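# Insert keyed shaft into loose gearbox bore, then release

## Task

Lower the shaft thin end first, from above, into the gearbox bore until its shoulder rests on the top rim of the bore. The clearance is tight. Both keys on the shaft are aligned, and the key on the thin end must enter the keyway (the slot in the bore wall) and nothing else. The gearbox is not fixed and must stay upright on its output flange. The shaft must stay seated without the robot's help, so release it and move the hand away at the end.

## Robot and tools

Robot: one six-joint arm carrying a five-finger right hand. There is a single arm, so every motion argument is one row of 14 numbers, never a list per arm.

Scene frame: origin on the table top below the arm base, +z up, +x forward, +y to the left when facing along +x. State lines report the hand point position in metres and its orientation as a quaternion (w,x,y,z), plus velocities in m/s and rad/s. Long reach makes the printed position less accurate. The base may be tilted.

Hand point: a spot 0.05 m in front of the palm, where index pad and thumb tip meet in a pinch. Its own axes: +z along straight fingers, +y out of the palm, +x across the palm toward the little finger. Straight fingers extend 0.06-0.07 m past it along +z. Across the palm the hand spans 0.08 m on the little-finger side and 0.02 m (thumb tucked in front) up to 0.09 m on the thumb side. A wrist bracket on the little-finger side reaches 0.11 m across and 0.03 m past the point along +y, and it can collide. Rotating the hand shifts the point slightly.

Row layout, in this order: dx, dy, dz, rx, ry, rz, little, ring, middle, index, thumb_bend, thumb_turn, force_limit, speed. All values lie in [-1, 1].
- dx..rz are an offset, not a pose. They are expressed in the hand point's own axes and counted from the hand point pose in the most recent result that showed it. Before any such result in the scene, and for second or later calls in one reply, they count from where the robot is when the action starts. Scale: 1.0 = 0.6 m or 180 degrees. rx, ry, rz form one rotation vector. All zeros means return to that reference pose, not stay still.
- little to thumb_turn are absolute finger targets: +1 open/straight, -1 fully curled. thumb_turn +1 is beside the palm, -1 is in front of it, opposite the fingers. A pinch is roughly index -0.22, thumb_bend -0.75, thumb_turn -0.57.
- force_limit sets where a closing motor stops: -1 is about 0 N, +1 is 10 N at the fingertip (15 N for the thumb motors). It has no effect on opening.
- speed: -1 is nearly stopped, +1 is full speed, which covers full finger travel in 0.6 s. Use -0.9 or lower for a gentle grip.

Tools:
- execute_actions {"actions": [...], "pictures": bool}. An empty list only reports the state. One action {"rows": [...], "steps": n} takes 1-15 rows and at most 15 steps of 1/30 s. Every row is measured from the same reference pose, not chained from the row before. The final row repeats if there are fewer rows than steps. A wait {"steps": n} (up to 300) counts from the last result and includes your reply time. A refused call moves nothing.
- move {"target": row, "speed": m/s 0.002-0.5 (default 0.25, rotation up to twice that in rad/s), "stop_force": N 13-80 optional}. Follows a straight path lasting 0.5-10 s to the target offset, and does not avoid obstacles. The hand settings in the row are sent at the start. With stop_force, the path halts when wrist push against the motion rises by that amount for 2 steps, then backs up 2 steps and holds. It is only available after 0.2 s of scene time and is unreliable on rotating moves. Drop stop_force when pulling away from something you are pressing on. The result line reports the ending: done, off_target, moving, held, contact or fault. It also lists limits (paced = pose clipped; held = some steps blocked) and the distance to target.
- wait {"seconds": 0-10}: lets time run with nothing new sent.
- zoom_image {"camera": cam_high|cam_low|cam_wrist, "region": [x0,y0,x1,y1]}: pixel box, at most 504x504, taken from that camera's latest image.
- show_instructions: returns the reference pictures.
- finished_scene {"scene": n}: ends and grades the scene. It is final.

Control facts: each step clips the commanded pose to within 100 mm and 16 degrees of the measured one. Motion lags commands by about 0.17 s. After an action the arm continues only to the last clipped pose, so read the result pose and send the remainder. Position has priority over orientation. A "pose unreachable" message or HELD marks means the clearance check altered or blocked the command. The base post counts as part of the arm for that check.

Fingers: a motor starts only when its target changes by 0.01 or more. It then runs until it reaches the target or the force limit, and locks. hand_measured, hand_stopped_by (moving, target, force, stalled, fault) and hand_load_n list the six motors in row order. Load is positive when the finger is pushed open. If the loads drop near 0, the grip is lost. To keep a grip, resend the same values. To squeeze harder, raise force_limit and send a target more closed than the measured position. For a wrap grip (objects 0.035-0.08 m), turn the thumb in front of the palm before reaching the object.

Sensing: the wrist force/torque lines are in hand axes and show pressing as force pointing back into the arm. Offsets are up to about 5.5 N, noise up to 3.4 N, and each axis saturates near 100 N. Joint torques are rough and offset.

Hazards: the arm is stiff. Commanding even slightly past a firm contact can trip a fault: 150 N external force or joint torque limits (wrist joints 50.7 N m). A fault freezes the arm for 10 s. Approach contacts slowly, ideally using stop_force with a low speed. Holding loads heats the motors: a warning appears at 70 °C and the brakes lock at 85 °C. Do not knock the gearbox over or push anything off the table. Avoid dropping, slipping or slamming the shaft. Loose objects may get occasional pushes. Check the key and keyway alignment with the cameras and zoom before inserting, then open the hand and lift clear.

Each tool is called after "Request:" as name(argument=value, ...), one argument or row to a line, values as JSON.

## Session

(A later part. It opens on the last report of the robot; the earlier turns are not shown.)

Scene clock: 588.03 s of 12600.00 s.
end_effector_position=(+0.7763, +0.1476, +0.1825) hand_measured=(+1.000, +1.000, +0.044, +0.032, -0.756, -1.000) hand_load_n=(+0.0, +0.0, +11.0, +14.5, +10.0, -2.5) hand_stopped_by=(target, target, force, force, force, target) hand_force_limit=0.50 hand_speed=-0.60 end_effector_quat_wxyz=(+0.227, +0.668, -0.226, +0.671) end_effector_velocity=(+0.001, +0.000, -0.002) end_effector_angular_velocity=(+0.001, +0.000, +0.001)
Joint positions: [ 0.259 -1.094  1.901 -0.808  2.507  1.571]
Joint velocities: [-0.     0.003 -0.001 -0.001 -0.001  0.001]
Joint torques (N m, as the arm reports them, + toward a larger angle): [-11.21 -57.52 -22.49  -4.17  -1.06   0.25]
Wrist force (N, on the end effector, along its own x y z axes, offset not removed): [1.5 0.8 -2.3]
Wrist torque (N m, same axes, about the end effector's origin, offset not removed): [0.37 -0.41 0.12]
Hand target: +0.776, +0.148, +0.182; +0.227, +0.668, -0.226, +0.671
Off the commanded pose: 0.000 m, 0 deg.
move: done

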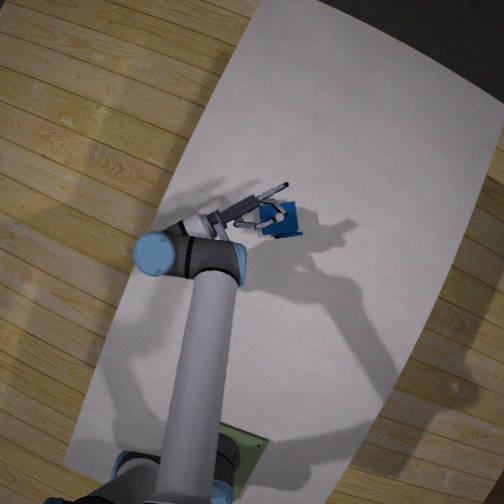

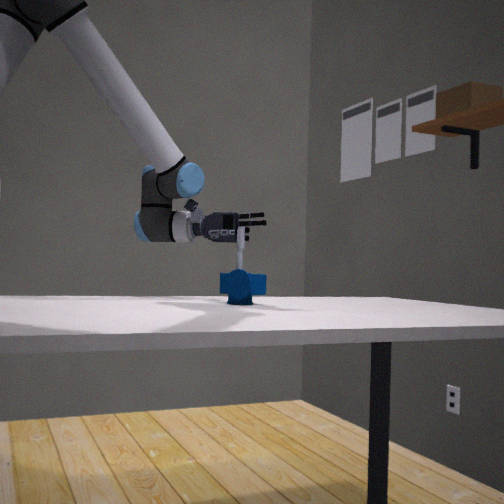

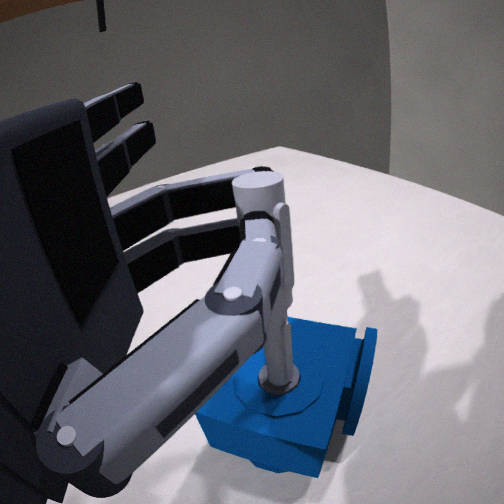

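Request:
move(
  target=[-0.008,0,0,0,0,0,1,1,-0.45,-0.35,-0.85,-1,0.5,-0.6],
  speed=0.004,
  stop_force=13,
)

Request:
zoom_image(
  camera="cam_wrist",
  region=[230,330,330,430],
)

Scene clock: 591.30 s of 12600.00 s.
end_effector_position=(+0.7764, +0.1476, +0.1795) hand_measured=(+1.000, +1.000, +0.044, +0.032, -0.756, -1.000) hand_load_n=(+0.0, +0.0, +12.0, +14.5, +10.0, -5.0) hand_stopped_by=(target, target, force, force, force, target) hand_force_limit=0.50 hand_speed=-0.60 end_effector_quat_wxyz=(+0.227, +0.668, -0.226, +0.671) end_effector_velocity=(-0.001, -0.000, +0.000) end_effector_angular_velocity=(-0.001, +0.003, -0.000)
Joint positions: [ 0.259 -1.09   1.902 -0.814  2.507  1.571]
Joint velocities: [-0.    -0.001  0.     0.004  0.     0.   ]
Joint torques (N m, as the arm reports them, + toward a larger angle): [ -1.58 -74.44 -15.31   3.42   0.43  -0.89]
Wrist force (N, on the end effector, along its own x y z axes, offset not removed): [20.8 6.2 1.5]
Wrist torque (N m, same axes, about the end effector's origin, offset not removed): [0.85 0.27 0.09]
Hand target: +0.776, +0.148, +0.180; +0.227, +0.668, -0.226, +0.671
Off the commanded pose: 0.002 m, 0 deg.
move: contact

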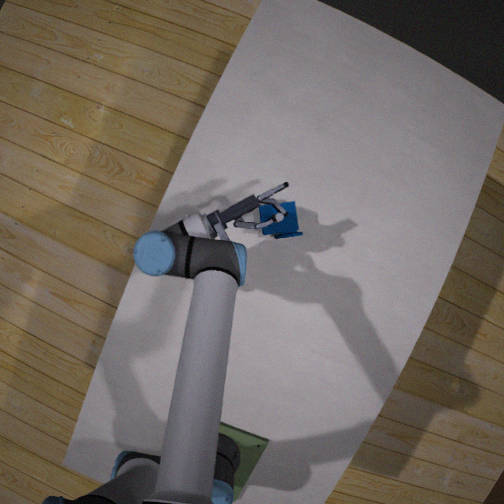

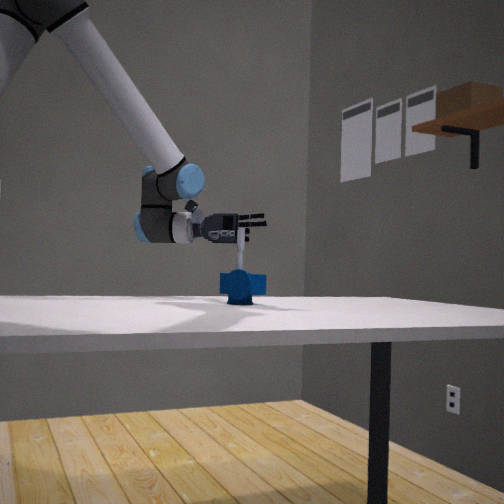

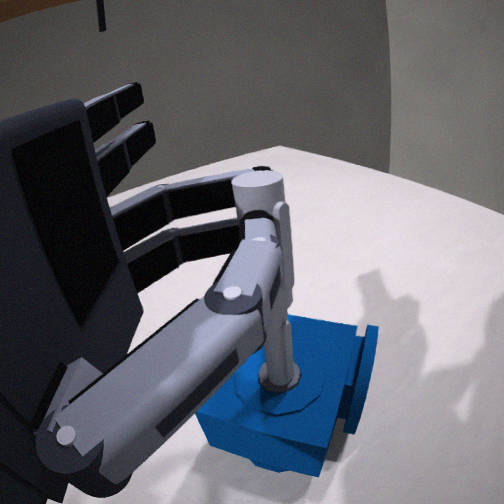

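Region (230, 330, 330, 430) of cam_wrist's 504x504 image, scaled by 5.040, with more detail than that image has.

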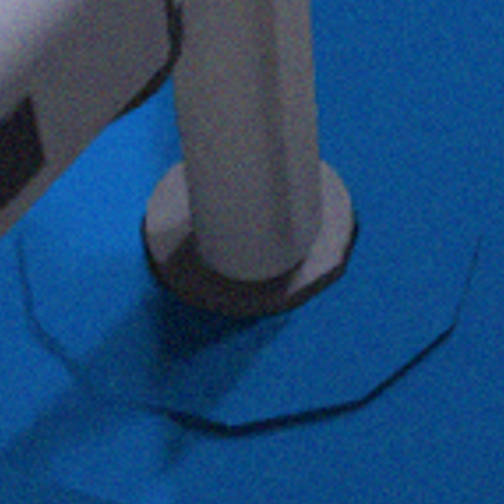

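Request:
move(
  target=[0.004,0,0.0015,0,0,0,1,1,-0.45,-0.35,-0.85,-1,0.5,-0.6],
  speed=0.006,
)

Request:
zoom_image(
  camera="cam_wrist",
  region=[250,350,310,410],
)

Scene clock: 595.27 s of 12600.00 s.
end_effector_position=(+0.7771, +0.1471, +0.1817) hand_measured=(+1.000, +1.000, +0.044, +0.032, -0.756, -1.000) hand_load_n=(+0.0, +0.0, +11.0, +14.5, +10.0, -2.5) hand_stopped_by=(target, target, force, force, force, target) hand_force_limit=0.50 hand_speed=-0.60 end_effector_quat_wxyz=(+0.227, +0.668, -0.226, +0.671) end_effector_velocity=(-0.000, +0.000, +0.002) end_effector_angular_velocity=(-0.000, -0.000, -0.001)
Joint positions: [ 0.258 -1.093  1.9   -0.81   2.506  1.571]
Joint velocities: [ 0.    -0.002 -0.001  0.002  0.001 -0.   ]
Joint torques (N m, as the arm reports them, + toward a larger angle): [-19.26 -93.43 -44.09   1.21  -2.83  -3.43]
Wrist force (N, on the end effector, along its own x y z axes, offset not removed): [-3.2 0.5 3.6]
Wrist torque (N m, same axes, about the end effector's origin, offset not removed): [-0.16 -0.03 -0.21]
Hand target: +0.777, +0.147, +0.182; +0.227, +0.668, -0.226, +0.671
Off the commanded pose: 0.000 m, 0 deg.
After step 90, 0.27 s passed at rest.
move: done

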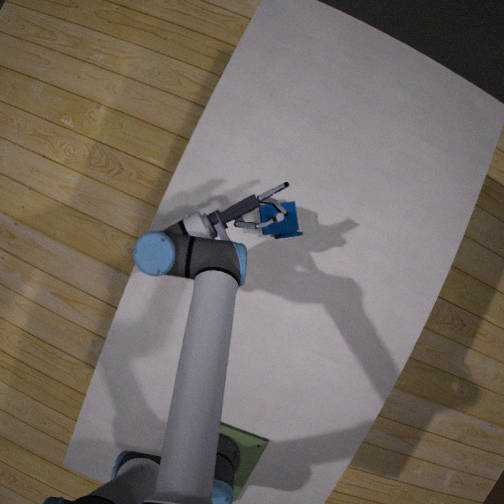

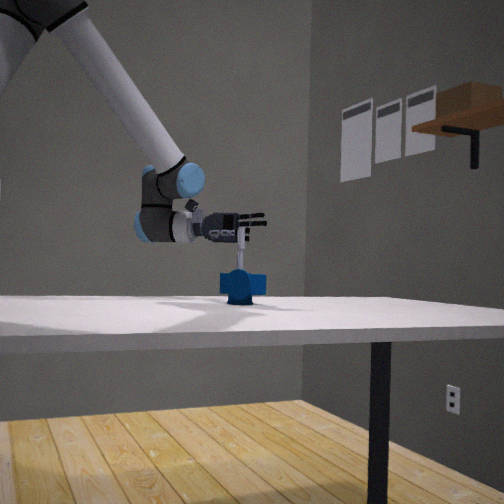

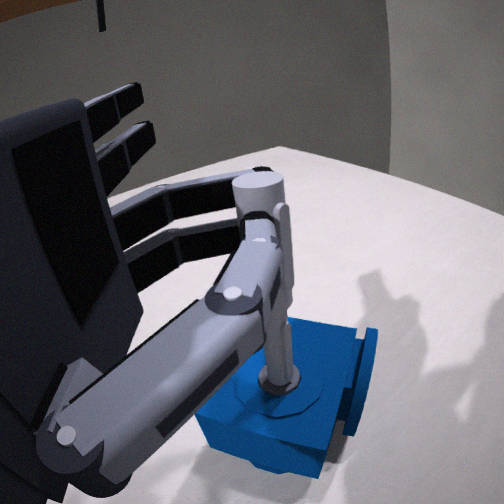

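Region (250, 350, 310, 410) of cam_wrist's 504x504 image, scaled by 8.400, with more detail than that image has.

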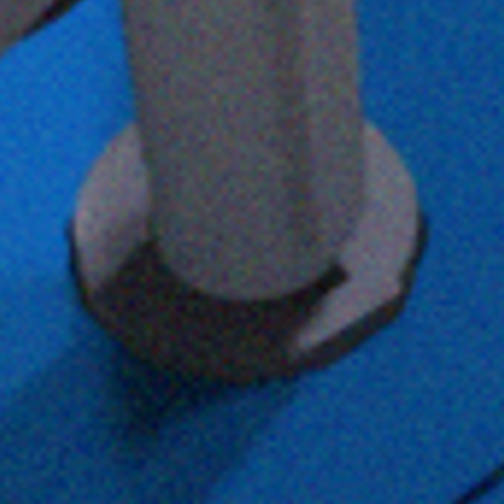

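Request:
move(
  target=[-0.012,0,0,0,0,0,1,1,-0.45,-0.35,-0.85,-1,0.5,-0.6],
  speed=0.003,
  stop_force=13,
)

Request:
zoom_image(
  camera="cam_wrist",
  region=[250,350,310,410],
)

Scene clock: 602.40 s of 12600.00 s.
end_effector_position=(+0.7773, +0.1471, +0.1793) hand_measured=(+1.000, +1.000, +0.044, +0.032, -0.756, -1.000) hand_load_n=(+0.0, +0.0, +12.0, +14.5, +10.0, -5.0) hand_stopped_by=(target, target, force, force, force, target) hand_force_limit=0.50 hand_speed=-0.60 end_effector_quat_wxyz=(+0.227, +0.668, -0.226, +0.672) end_effector_velocity=(-0.001, -0.000, -0.000) end_effector_angular_velocity=(-0.001, +0.002, -0.000)
Joint positions: [ 0.258 -1.09   1.901 -0.814  2.506  1.571]
Joint velocities: [ 0.    -0.     0.001  0.001  0.    -0.001]
Joint torques (N m, as the arm reports them, + toward a larger angle): [-12.34 -74.7  -13.92   4.14  -0.7   -2.18]
Wrist force (N, on the end effector, along its own x y z axes, offset not removed): [19.3 -1.3 -0.1]
Wrist torque (N m, same axes, about the end effector's origin, offset not removed): [-0.15 0.98 -0.12]
Hand target: +0.777, +0.147, +0.180; +0.227, +0.668, -0.226, +0.671
Off the commanded pose: 0.005 m, 0 deg.
After step 90, 2.90 s passed at rest.
move: contact

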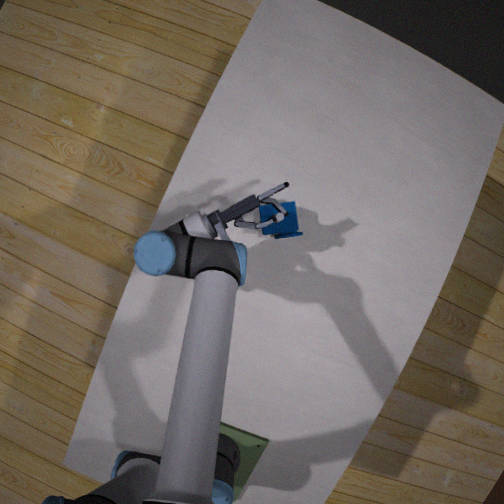

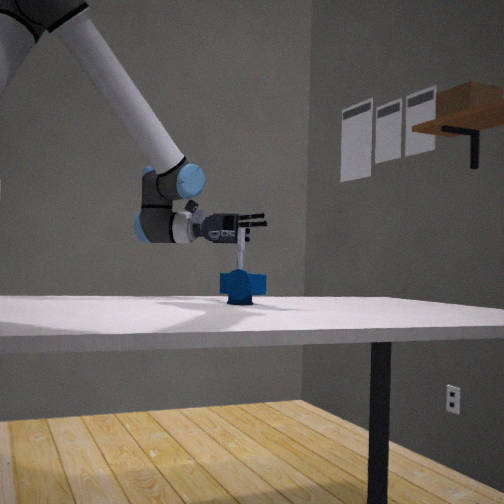

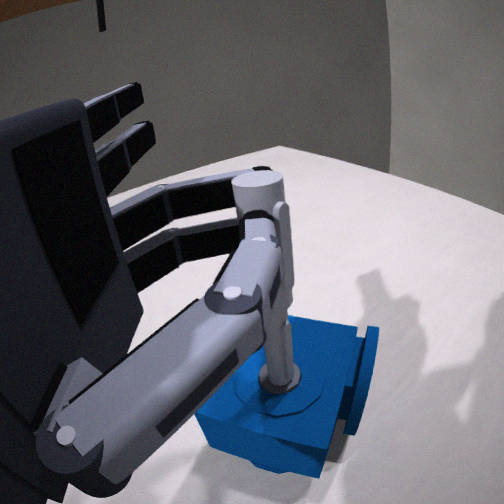

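Region (250, 350, 310, 410) of cam_wrist's 504x504 image, scaled by 8.400, with more detail than that image has.

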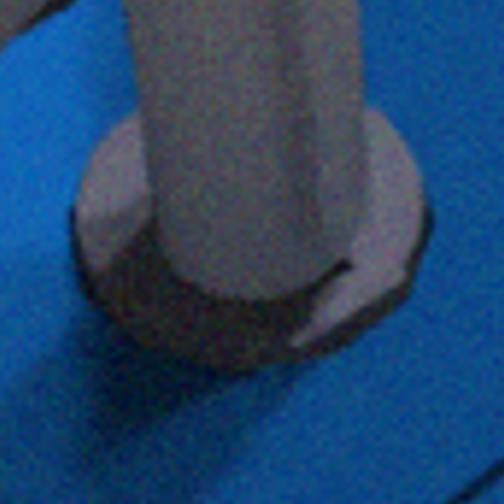

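Request:
execute_actions(
  actions=[
    {"rows":[[0.002,0,0,0,0,0,1,1,-0.45,-0.35,-0.85,-1,0.5,-0.6],[0.002,0,0,0,0,0,1,1,-0.45,-0.35,-0.85,-1,0.5,-0.6],[0.002,0,0,0,0,0,1,1,-0.45,-0.35,-0.85,-1,0.5,-0.6],[0.002,0,-0.0002,0,0,0,1,1,-0.45,-0.35,-0.85,-1,0.5,-0.6],[0.002,0,-0.0004,0,0,0,1,1,-0.45,-0.35,-0.85,-1,0.5,-0.6],[0.002,0,-0.0006,0,0,0,1,1,-0.45,-0.35,-0.85,-1,0.5,-0.6],[0.002,0,-0.0008,0,0,0,1,1,-0.45,-0.35,-0.85,-1,0.5,-0.6],[0.002,0,-0.001,0,0,0,1,1,-0.45,-0.35,-0.85,-1,0.5,-0.6],[0.002,0,-0.0012,0,0,0,1,1,-0.45,-0.35,-0.85,-1,0.5,-0.6],[0.002,0,-0.0014,0,0,0,1,1,-0.45,-0.35,-0.85,-1,0.5,-0.6]],"steps":15},
  ],
  pictures=false,
)

Request:
wait(
  seconds=0.7,
)

Request:
zoom_image(
  camera="cam_wrist",
  region=[250,350,310,410],
)

Scene clock: 622.33 s of 12600.00 s.
end_effector_position=(+0.7768, +0.1475, +0.1806) hand_measured=(+1.000, +1.000, +0.044, +0.032, -0.756, -1.000) hand_load_n=(+0.0, +0.0, +11.0, +14.5, +10.0, -2.5) hand_stopped_by=(target, target, force, force, force, target) hand_force_limit=0.50 hand_speed=-0.60 end_effector_quat_wxyz=(+0.227, +0.668, -0.226, +0.672) end_effector_velocity=(-0.001, +0.001, +0.001) end_effector_angular_velocity=(+0.000, -0.000, +0.001)
Joint positions: [ 0.259 -1.091  1.901 -0.812  2.507  1.571]
Joint velocities: [ 0.002 -0.003  0.001  0.001  0.001  0.   ]
Joint torques (N m, as the arm reports them, + toward a larger angle): [ 14.07 -96.31 -21.5   -0.24   3.41   2.92]
Wrist force (N, on the end effector, along its own x y z axes, offset not removed): [0.3 -1.3 -3.7]
Wrist torque (N m, same axes, about the end effector's origin, offset not removed): [-0.01 -0.23 -0.11]
Hand target: +0.777, +0.148, +0.181; +0.227, +0.668, -0.226, +0.672
Off the commanded pose: 0.000 m, 0 deg.
Steps of this call (steps 1 to 90: nothing new was sent; then 16.43 s passed at rest; steps 91 to 105: all 15 steps of this action). Readings (end_effector_position | what the end effector reports):
91: (+0.7772, +0.1471, +0.1796) | hand_measured=(+1.000, +1.000, +0.044, +0.032, -0.756, -1.000) hand_load_n=(+0.0, +0.0, +11.5, +14.5, +10.0, -4.5) hand_stopped_by=(target, target, force, force, force, target) hand_force_limit=0.50 hand_speed=-0.60
92: (+0.7772, +0.1471, +0.1797) | hand_measured=(+1.000, +1.000, +0.044, +0.032, -0.756, -1.000) hand_load_n=(+0.0, +0.0, +11.5, +14.5, +10.0, -4.5) hand_stopped_by=(target, target, force, force, force, target) hand_force_limit=0.50 hand_speed=-0.60
94: (+0.7772, +0.1471, +0.1800) | hand_measured=(+1.000, +1.000, +0.044, +0.032, -0.756, -1.000) hand_load_n=(+0.0, +0.0, +11.5, +14.5, +10.0, -3.5) hand_stopped_by=(target, target, force, force, force, target) hand_force_limit=0.50 hand_speed=-0.60
98: (+0.7771, +0.1471, +0.1803) | hand_measured=(+1.000, +1.000, +0.044, +0.032, -0.756, -1.000) hand_load_n=(+0.0, +0.0, +11.0, +14.5, +10.0, -2.5) hand_stopped_by=(target, target, force, force, force, target) hand_force_limit=0.50 hand_speed=-0.60
105: the state above

Scene clock: 623.03 s of 12600.00 s.
end_effector_position=(+0.7766, +0.1476, +0.1805) hand_measured=(+1.000, +1.000, +0.044, +0.032, -0.756, -1.000) hand_load_n=(+0.0, +0.0, +11.0, +14.5, +10.0, -2.5) hand_stopped_by=(target, target, force, force, force, target) hand_force_limit=0.50 hand_speed=-0.60 end_effector_quat_wxyz=(+0.227, +0.668, -0.226, +0.671) end_effector_velocity=(-0.000, -0.000, -0.001) end_effector_angular_velocity=(+0.000, +0.001, +0.000)
Joint positions: [ 0.259 -1.092  1.901 -0.812  2.507  1.571]
Joint velocities: [-0.     0.001  0.001 -0.001 -0.     0.001]
Joint torques (N m, as the arm reports them, + toward a larger angle): [ 15.44 -94.42 -21.73  -3.12   3.59   3.38]
Wrist force (N, on the end effector, along its own x y z axes, offset not removed): [1.0 3.7 -0.4]
Wrist torque (N m, same axes, about the end effector's origin, offset not removed): [0.80 -0.45 0.05]
Hand target: +0.777, +0.148, +0.181; +0.227, +0.668, -0.226, +0.672
Off the commanded pose: 0.000 m, 0 deg.
Steps of this call (steps 1 to 21: nothing new was sent). Readings (end_effector_position | what the end effector reports):
1: (+0.7767, +0.1475, +0.1806) | hand_measured=(+1.000, +1.000, +0.044, +0.032, -0.756, -1.000) hand_load_n=(+0.0, +0.0, +11.0, +14.5, +10.0, -2.5) hand_stopped_by=(target, target, force, force, force, target) hand_force_limit=0.50 hand_speed=-0.60
2: (+0.7767, +0.1475, +0.1806) | hand_measured=(+1.000, +1.000, +0.044, +0.032, -0.756, -1.000) hand_load_n=(+0.0, +0.0, +11.0, +14.5, +10.0, -2.5) hand_stopped_by=(target, target, force, force, force, target) hand_force_limit=0.50 hand_speed=-0.60
4: (+0.7766, +0.1476, +0.1806) | hand_measured=(+1.000, +1.000, +0.044, +0.032, -0.756, -1.000) hand_load_n=(+0.0, +0.0, +11.0, +14.5, +10.0, -2.5) hand_stopped_by=(target, target, force, force, force, target) hand_force_limit=0.50 hand_speed=-0.60
8: (+0.7766, +0.1476, +0.1805) | hand_measured=(+1.000, +1.000, +0.044, +0.032, -0.756, -1.000) hand_load_n=(+0.0, +0.0, +11.0, +14.5, +10.0, -2.5) hand_stopped_by=(target, target, force, force, force, target) hand_force_limit=0.50 hand_speed=-0.60
21: the state above

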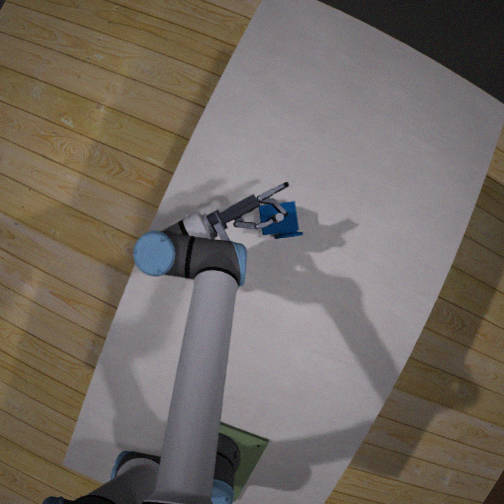

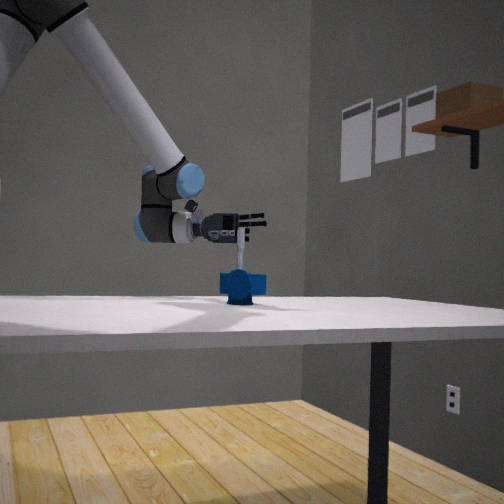

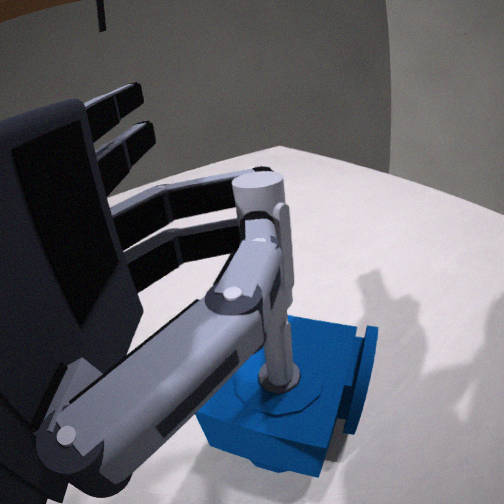

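Region (250, 350, 310, 410) of cam_wrist's 504x504 image, scaled by 8.400, with more detail than that image has.

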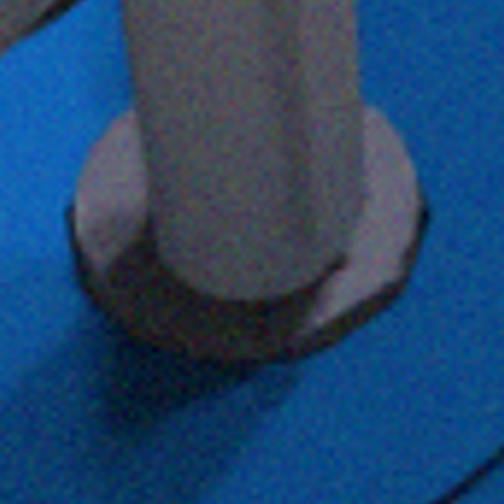

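Request:
move(
  target=[-0.003,0,0,0,0,0,1,1,-0.45,-0.35,-0.85,-1,0.5,-0.6],
  speed=0.002,
  stop_force=13,
)

Scene clock: 627.60 s of 12600.00 s.
end_effector_position=(+0.7767, +0.1476, +0.1795) hand_measured=(+1.000, +1.000, +0.044, +0.032, -0.756, -1.000) hand_load_n=(+0.0, +0.0, +11.5, +14.5, +10.0, -4.5) hand_stopped_by=(target, target, force, force, force, target) hand_force_limit=0.50 hand_speed=-0.60 end_effector_quat_wxyz=(+0.226, +0.668, -0.226, +0.672) end_effector_velocity=(+0.000, -0.000, -0.000) end_effector_angular_velocity=(+0.000, +0.000, +0.001)
Joint positions: [ 0.259 -1.09   1.902 -0.814  2.507  1.571]
Joint velocities: [-0.    -0.     0.     0.    -0.001  0.   ]
Joint torques (N m, as the arm reports them, + toward a larger angle): [ 16.91 -72.14 -13.77   2.22   3.74   3.46]
Wrist force (N, on the end effector, along its own x y z axes, offset not removed): [26.5 2.9 4.1]
Wrist torque (N m, same axes, about the end effector's origin, offset not removed): [0.58 -0.92 0.36]
Hand target: +0.777, +0.148, +0.180; +0.226, +0.668, -0.226, +0.672
Off the commanded pose: 0.001 m, 0 deg.
After step 90, 0.63 s passed at rest.
move: contact

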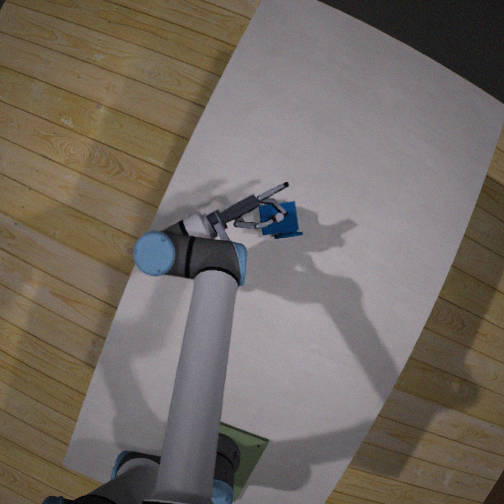

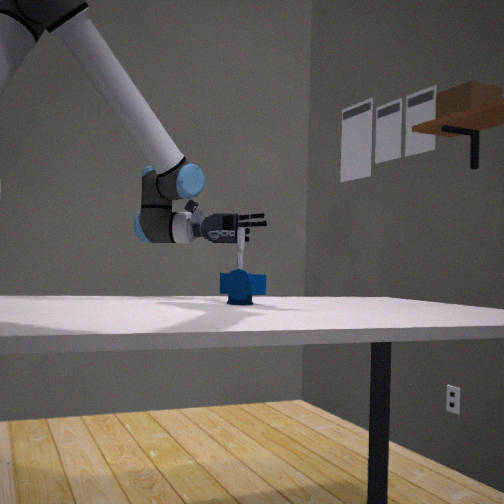

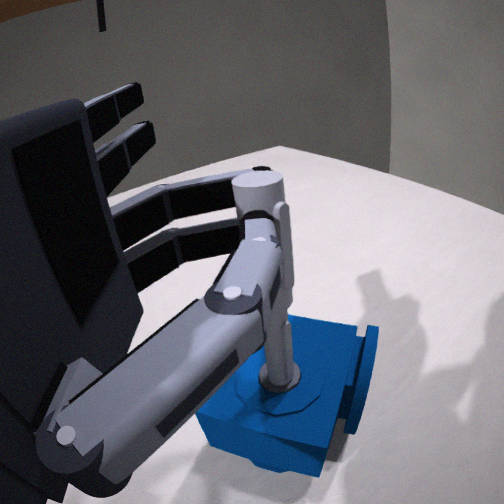

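Request:
execute_actions(
  actions=[
    {"rows":[[0.0015,0,0,0,0,0,1,1,-0.45,-0.35,-0.85,-1,0.5,-0.6]],"steps":12},
  ],
  pictures=false,
)

Scene clock: 641.70 s of 12600.00 s.
end_effector_position=(+0.7766, +0.1476, +0.1803) hand_measured=(+1.000, +1.000, +0.044, +0.032, -0.756, -1.000) hand_load_n=(+0.0, +0.0, +11.0, +14.5, +10.0, -2.5) hand_stopped_by=(target, target, force, force, force, target) hand_force_limit=0.50 hand_speed=-0.60 end_effector_quat_wxyz=(+0.227, +0.668, -0.226, +0.672) end_effector_velocity=(+0.000, +0.000, +0.002) end_effector_angular_velocity=(+0.002, -0.004, -0.000)
Joint positions: [ 0.259 -1.091  1.901 -0.813  2.507  1.571]
Joint velocities: [-0.    -0.002 -0.    -0.001  0.     0.001]
Joint torques (N m, as the arm reports them, + toward a larger angle): [ 14.78 -91.51 -44.3    0.9    3.51   1.95]
Wrist force (N, on the end effector, along its own x y z axes, offset not removed): [0.1 0.0 -4.5]
Wrist torque (N m, same axes, about the end effector's origin, offset not removed): [0.49 -0.14 0.03]
Hand target: +0.777, +0.148, +0.180; +0.226, +0.668, -0.226, +0.672
Off the commanded pose: 0.000 m, 0 deg.
Steps of this call (steps 1 to 90: nothing new was sent; then 10.70 s passed at rest; steps 91 to 102: all 12 steps of this action). Readings (end_effector_position | what the end effector reports):
91: (+0.7766, +0.1476, +0.1797) | hand_measured=(+1.000, +1.000, +0.044, +0.032, -0.756, -1.000) hand_load_n=(+0.0, +0.0, +11.5, +14.5, +10.0, -4.0) hand_stopped_by=(target, target, force, force, force, target) hand_force_limit=0.50 hand_speed=-0.60
92: (+0.7766, +0.1476, +0.1798) | hand_measured=(+1.000, +1.000, +0.044, +0.032, -0.756, -1.000) hand_load_n=(+0.0, +0.0, +11.5, +14.5, +10.0, -4.0) hand_stopped_by=(target, target, force, force, force, target) hand_force_limit=0.50 hand_speed=-0.60
94: (+0.7766, +0.1476, +0.1800) | hand_measured=(+1.000, +1.000, +0.044, +0.032, -0.756, -1.000) hand_load_n=(+0.0, +0.0, +11.5, +14.5, +10.0, -3.5) hand_stopped_by=(target, target, force, force, force, target) hand_force_limit=0.50 hand_speed=-0.60
98: (+0.7766, +0.1476, +0.1802) | hand_measured=(+1.000, +1.000, +0.044, +0.032, -0.756, -1.000) hand_load_n=(+0.0, +0.0, +11.0, +14.5, +10.0, -2.5) hand_stopped_by=(target, target, force, force, force, target) hand_force_limit=0.50 hand_speed=-0.60
102: the state above

Request:
execute_actions(
  actions=[
    {"rows":[[-0.0007,0,0,0,0,0,1,1,-0.45,-0.35,-0.85,-1,0.5,-0.6],[-0.0007,0,0,0,0,0,1,1,-0.45,-0.35,-0.85,-1,0.5,-0.6],[-0.0007,0,0,0,0,0,1,1,-0.45,-0.35,-0.85,-1,0.5,-0.6],[-0.0007,0,0,0,0,0,1,1,-0.45,-0.35,-0.85,-1,0.5,-0.6],[-0.0007,0,0,0,0,0,1,1,-0.45,-0.35,-0.85,-1,0.5,-0.6],[-0.0007,0.0002,0,0,0,0,1,1,-0.45,-0.35,-0.85,-1,0.5,-0.6],[-0.0007,0.0004,0,0,0,0,1,1,-0.45,-0.35,-0.85,-1,0.5,-0.6],[-0.0007,0.0006,0,0,0,0,1,1,-0.45,-0.35,-0.85,-1,0.5,-0.6],[-0.0007,0.0008,0,0,0,0,1,1,-0.45,-0.35,-0.85,-1,0.5,-0.6],[-0.0007,0.001,0,0,0,0,1,1,-0.45,-0.35,-0.85,-1,0.5,-0.6],[-0.0007,0.0012,0,0,0,0,1,1,-0.45,-0.35,-0.85,-1,0.5,-0.6],[-0.0007,0.0014,0,0,0,0,1,1,-0.45,-0.35,-0.85,-1,0.5,-0.6],[-0.0007,0.0016,0,0,0,0,1,1,-0.45,-0.35,-0.85,-1,0.5,-0.6],[-0.0007,0.0018,0,0,0,0,1,1,-0.45,-0.35,-0.85,-1,0.5,-0.6],[-0.0007,0.002,0,0,0,0,1,1,-0.45,-0.35,-0.85,-1,0.5,-0.6]],"steps":15},
  ],
  pictures=false,
)

Request:
wait(
  seconds=0.6,
)

Request:
zoom_image(
  camera="cam_wrist",
  region=[250,350,310,410],
)

Scene clock: 652.10 s of 12600.00 s.
end_effector_position=(+0.7763, +0.1472, +0.1799) hand_measured=(+1.000, +1.000, +0.044, +0.032, -0.756, -1.000) hand_load_n=(+0.0, +0.0, +11.0, +14.5, +10.0, -3.5) hand_stopped_by=(target, target, force, force, force, target) hand_force_limit=0.50 hand_speed=-0.60 end_effector_quat_wxyz=(+0.226, +0.668, -0.226, +0.672) end_effector_velocity=(-0.001, -0.003, +0.001) end_effector_angular_velocity=(-0.001, -0.001, +0.001)
Joint positions: [ 0.259 -1.091  1.903 -0.814  2.507  1.571]
Joint velocities: [-0.003 -0.004  0.006 -0.004 -0.005 -0.001]
Joint torques (N m, as the arm reports them, + toward a larger angle): [-21.69 -87.12 -17.02  -1.92  -3.09   2.6 ]
Wrist force (N, on the end effector, along its own x y z axes, offset not removed): [8.1 1.1 -5.8]
Wrist torque (N m, same axes, about the end effector's origin, offset not removed): [0.83 0.08 0.03]
Hand target: +0.776, +0.147, +0.180; +0.227, +0.668, -0.226, +0.672
Off the commanded pose: 0.001 m, 0 deg.
Steps of this call (steps 1 to 90: nothing new was sent; then 6.90 s passed at rest; steps 91 to 105: all 15 steps of this action). Readings (end_effector_position | what the end effector reports):
91: (+0.7767, +0.1476, +0.1804) | hand_measured=(+1.000, +1.000, +0.044, +0.032, -0.756, -1.000) hand_load_n=(+0.0, +0.0, +11.0, +14.5, +10.0, -2.5) hand_stopped_by=(target, target, force, force, force, target) hand_force_limit=0.50 hand_speed=-0.60
92: (+0.7767, +0.1476, +0.1804) | hand_measured=(+1.000, +1.000, +0.044, +0.032, -0.756, -1.000) hand_load_n=(+0.0, +0.0, +11.0, +14.5, +10.0, -2.5) hand_stopped_by=(target, target, force, force, force, target) hand_force_limit=0.50 hand_speed=-0.60
94: (+0.7767, +0.1476, +0.1804) | hand_measured=(+1.000, +1.000, +0.044, +0.032, -0.756, -1.000) hand_load_n=(+0.0, +0.0, +11.0, +14.5, +10.0, -2.5) hand_stopped_by=(target, target, force, force, force, target) hand_force_limit=0.50 hand_speed=-0.60
98: (+0.7767, +0.1476, +0.1802) | hand_measured=(+1.000, +1.000, +0.044, +0.032, -0.756, -1.000) hand_load_n=(+0.0, +0.0, +11.0, +14.5, +10.0, -2.5) hand_stopped_by=(target, target, force, force, force, target) hand_force_limit=0.50 hand_speed=-0.60
105: the state above

Scene clock: 652.70 s of 12600.00 s.
end_effector_position=(+0.7759, +0.1467, +0.1799) hand_measured=(+1.000, +1.000, +0.044, +0.032, -0.756, -1.000) hand_load_n=(+0.0, +0.0, +11.0, +15.0, +9.0, -3.5) hand_stopped_by=(target, target, force, force, force, target) hand_force_limit=0.50 hand_speed=-0.60 end_effector_quat_wxyz=(+0.227, +0.668, -0.226, +0.672) end_effector_velocity=(+0.000, -0.000, +0.001) end_effector_angular_velocity=(+0.000, -0.002, -0.001)
Joint positions: [ 0.258 -1.092  1.904 -0.815  2.506  1.571]
Joint velocities: [-0.    -0.001 -0.001 -0.001  0.001 -0.001]
Joint torques (N m, as the arm reports them, + toward a larger angle): [-20.1  -83.15 -16.94  -2.25  -2.93   3.24]
Wrist force (N, on the end effector, along its own x y z axes, offset not removed): [8.5 -6.5 0.1]
Wrist torque (N m, same axes, about the end effector's origin, offset not removed): [-0.71 -0.18 -0.14]
Hand target: +0.776, +0.147, +0.180; +0.227, +0.668, -0.226, +0.672
Off the commanded pose: 0.000 m, 0 deg.
Steps of this call (steps 1 to 18: nothing new was sent). Readings (end_effector_position | what the end effector reports):
1: (+0.7762, +0.1471, +0.1799) | hand_measured=(+1.000, +1.000, +0.044, +0.032, -0.756, -1.000) hand_load_n=(+0.0, +0.0, +11.0, +15.0, +10.0, -3.5) hand_stopped_by=(target, target, force, force, force, target) hand_force_limit=0.50 hand_speed=-0.60
2: (+0.7761, +0.1470, +0.1798) | hand_measured=(+1.000, +1.000, +0.044, +0.032, -0.756, -1.000) hand_load_n=(+0.0, +0.0, +11.0, +15.0, +9.5, -3.5) hand_stopped_by=(target, target, force, force, force, target) hand_force_limit=0.50 hand_speed=-0.60
4: (+0.7760, +0.1469, +0.1798) | hand_measured=(+1.000, +1.000, +0.044, +0.032, -0.756, -1.000) hand_load_n=(+0.0, +0.0, +11.0, +15.0, +9.5, -3.5) hand_stopped_by=(target, target, force, force, force, target) hand_force_limit=0.50 hand_speed=-0.60
8: (+0.7759, +0.1467, +0.1799) | hand_measured=(+1.000, +1.000, +0.044, +0.032, -0.756, -1.000) hand_load_n=(+0.0, +0.0, +11.0, +15.0, +9.5, -3.5) hand_stopped_by=(target, target, force, force, force, target) hand_force_limit=0.50 hand_speed=-0.60
18: the state above

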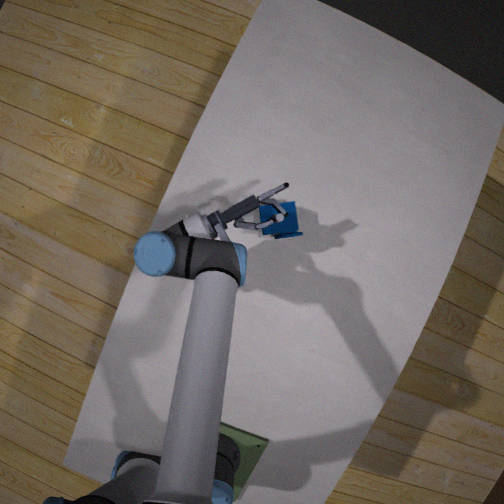

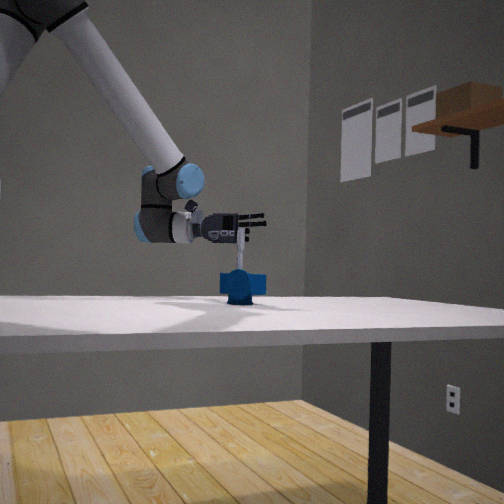

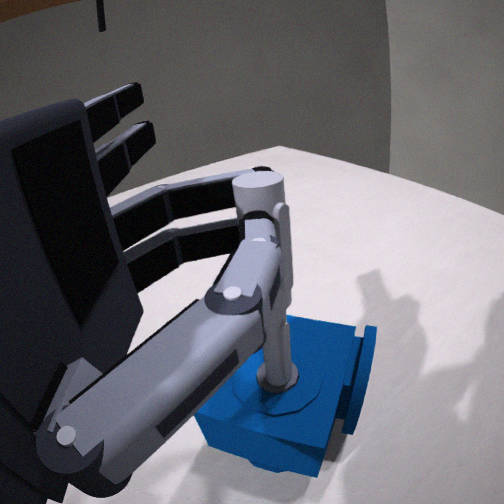

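Region (250, 350, 310, 410) of cam_wrist's 504x504 image, scaled by 8.400, with more detail than that image has.

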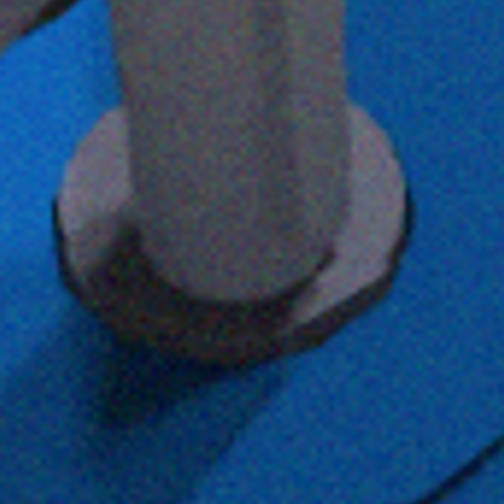

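Request:
move(
  target=[0.003,-0.002,0,0,0,0,1,1,-0.45,-0.35,-0.85,-1,0.5,-0.6],
  speed=0.004,
)

Request:
zoom_image(
  camera="cam_wrist",
  region=[265,355,305,395],
)

Scene clock: 668.17 s of 12600.00 s.
end_effector_position=(+0.7766, +0.1476, +0.1816) hand_measured=(+1.000, +1.000, +0.044, +0.032, -0.756, -1.000) hand_load_n=(+0.0, +0.0, +11.0, +14.5, +10.0, -2.5) hand_stopped_by=(target, target, force, force, force, target) hand_force_limit=0.50 hand_speed=-0.60 end_effector_quat_wxyz=(+0.227, +0.668, -0.226, +0.672) end_effector_velocity=(+0.000, +0.001, +0.000) end_effector_angular_velocity=(-0.000, +0.001, -0.000)
Joint positions: [ 0.259 -1.093  1.901 -0.811  2.507  1.571]
Joint velocities: [ 0.001  0.    -0.002  0.003  0.001  0.   ]
Joint torques (N m, as the arm reports them, + toward a larger angle): [ 16.63 -92.77 -41.58   0.29   3.31   2.73]
Wrist force (N, on the end effector, along its own x y z axes, offset not removed): [0.0 -6.2 -1.4]
Wrist torque (N m, same axes, about the end effector's origin, offset not removed): [-0.67 -0.35 -0.30]
Hand target: +0.777, +0.148, +0.182; +0.227, +0.668, -0.226, +0.672
Off the commanded pose: 0.000 m, 0 deg.
After step 90, 11.70 s passed at rest.
move: done

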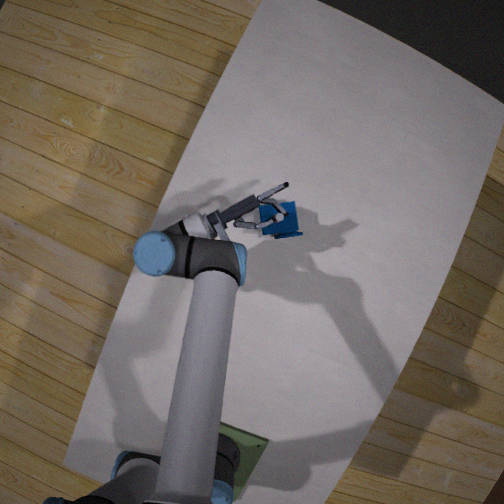

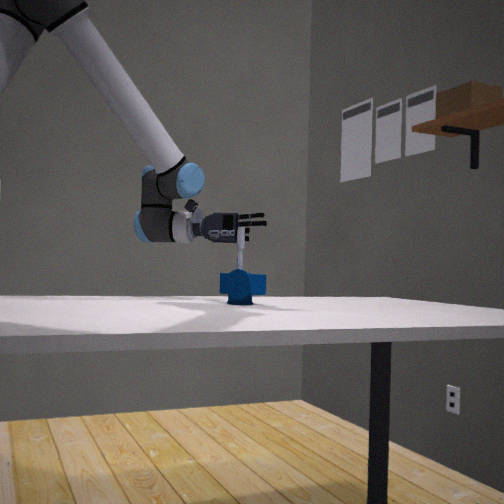

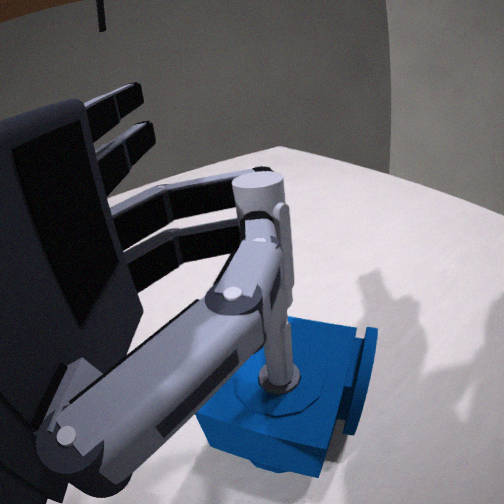

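Region (265, 355, 305, 395) of cam_wrist's 504x504 image, scaled by 12.600, with more detail than that image has.

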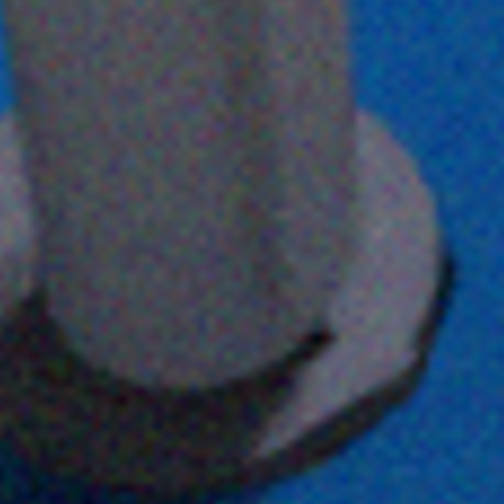

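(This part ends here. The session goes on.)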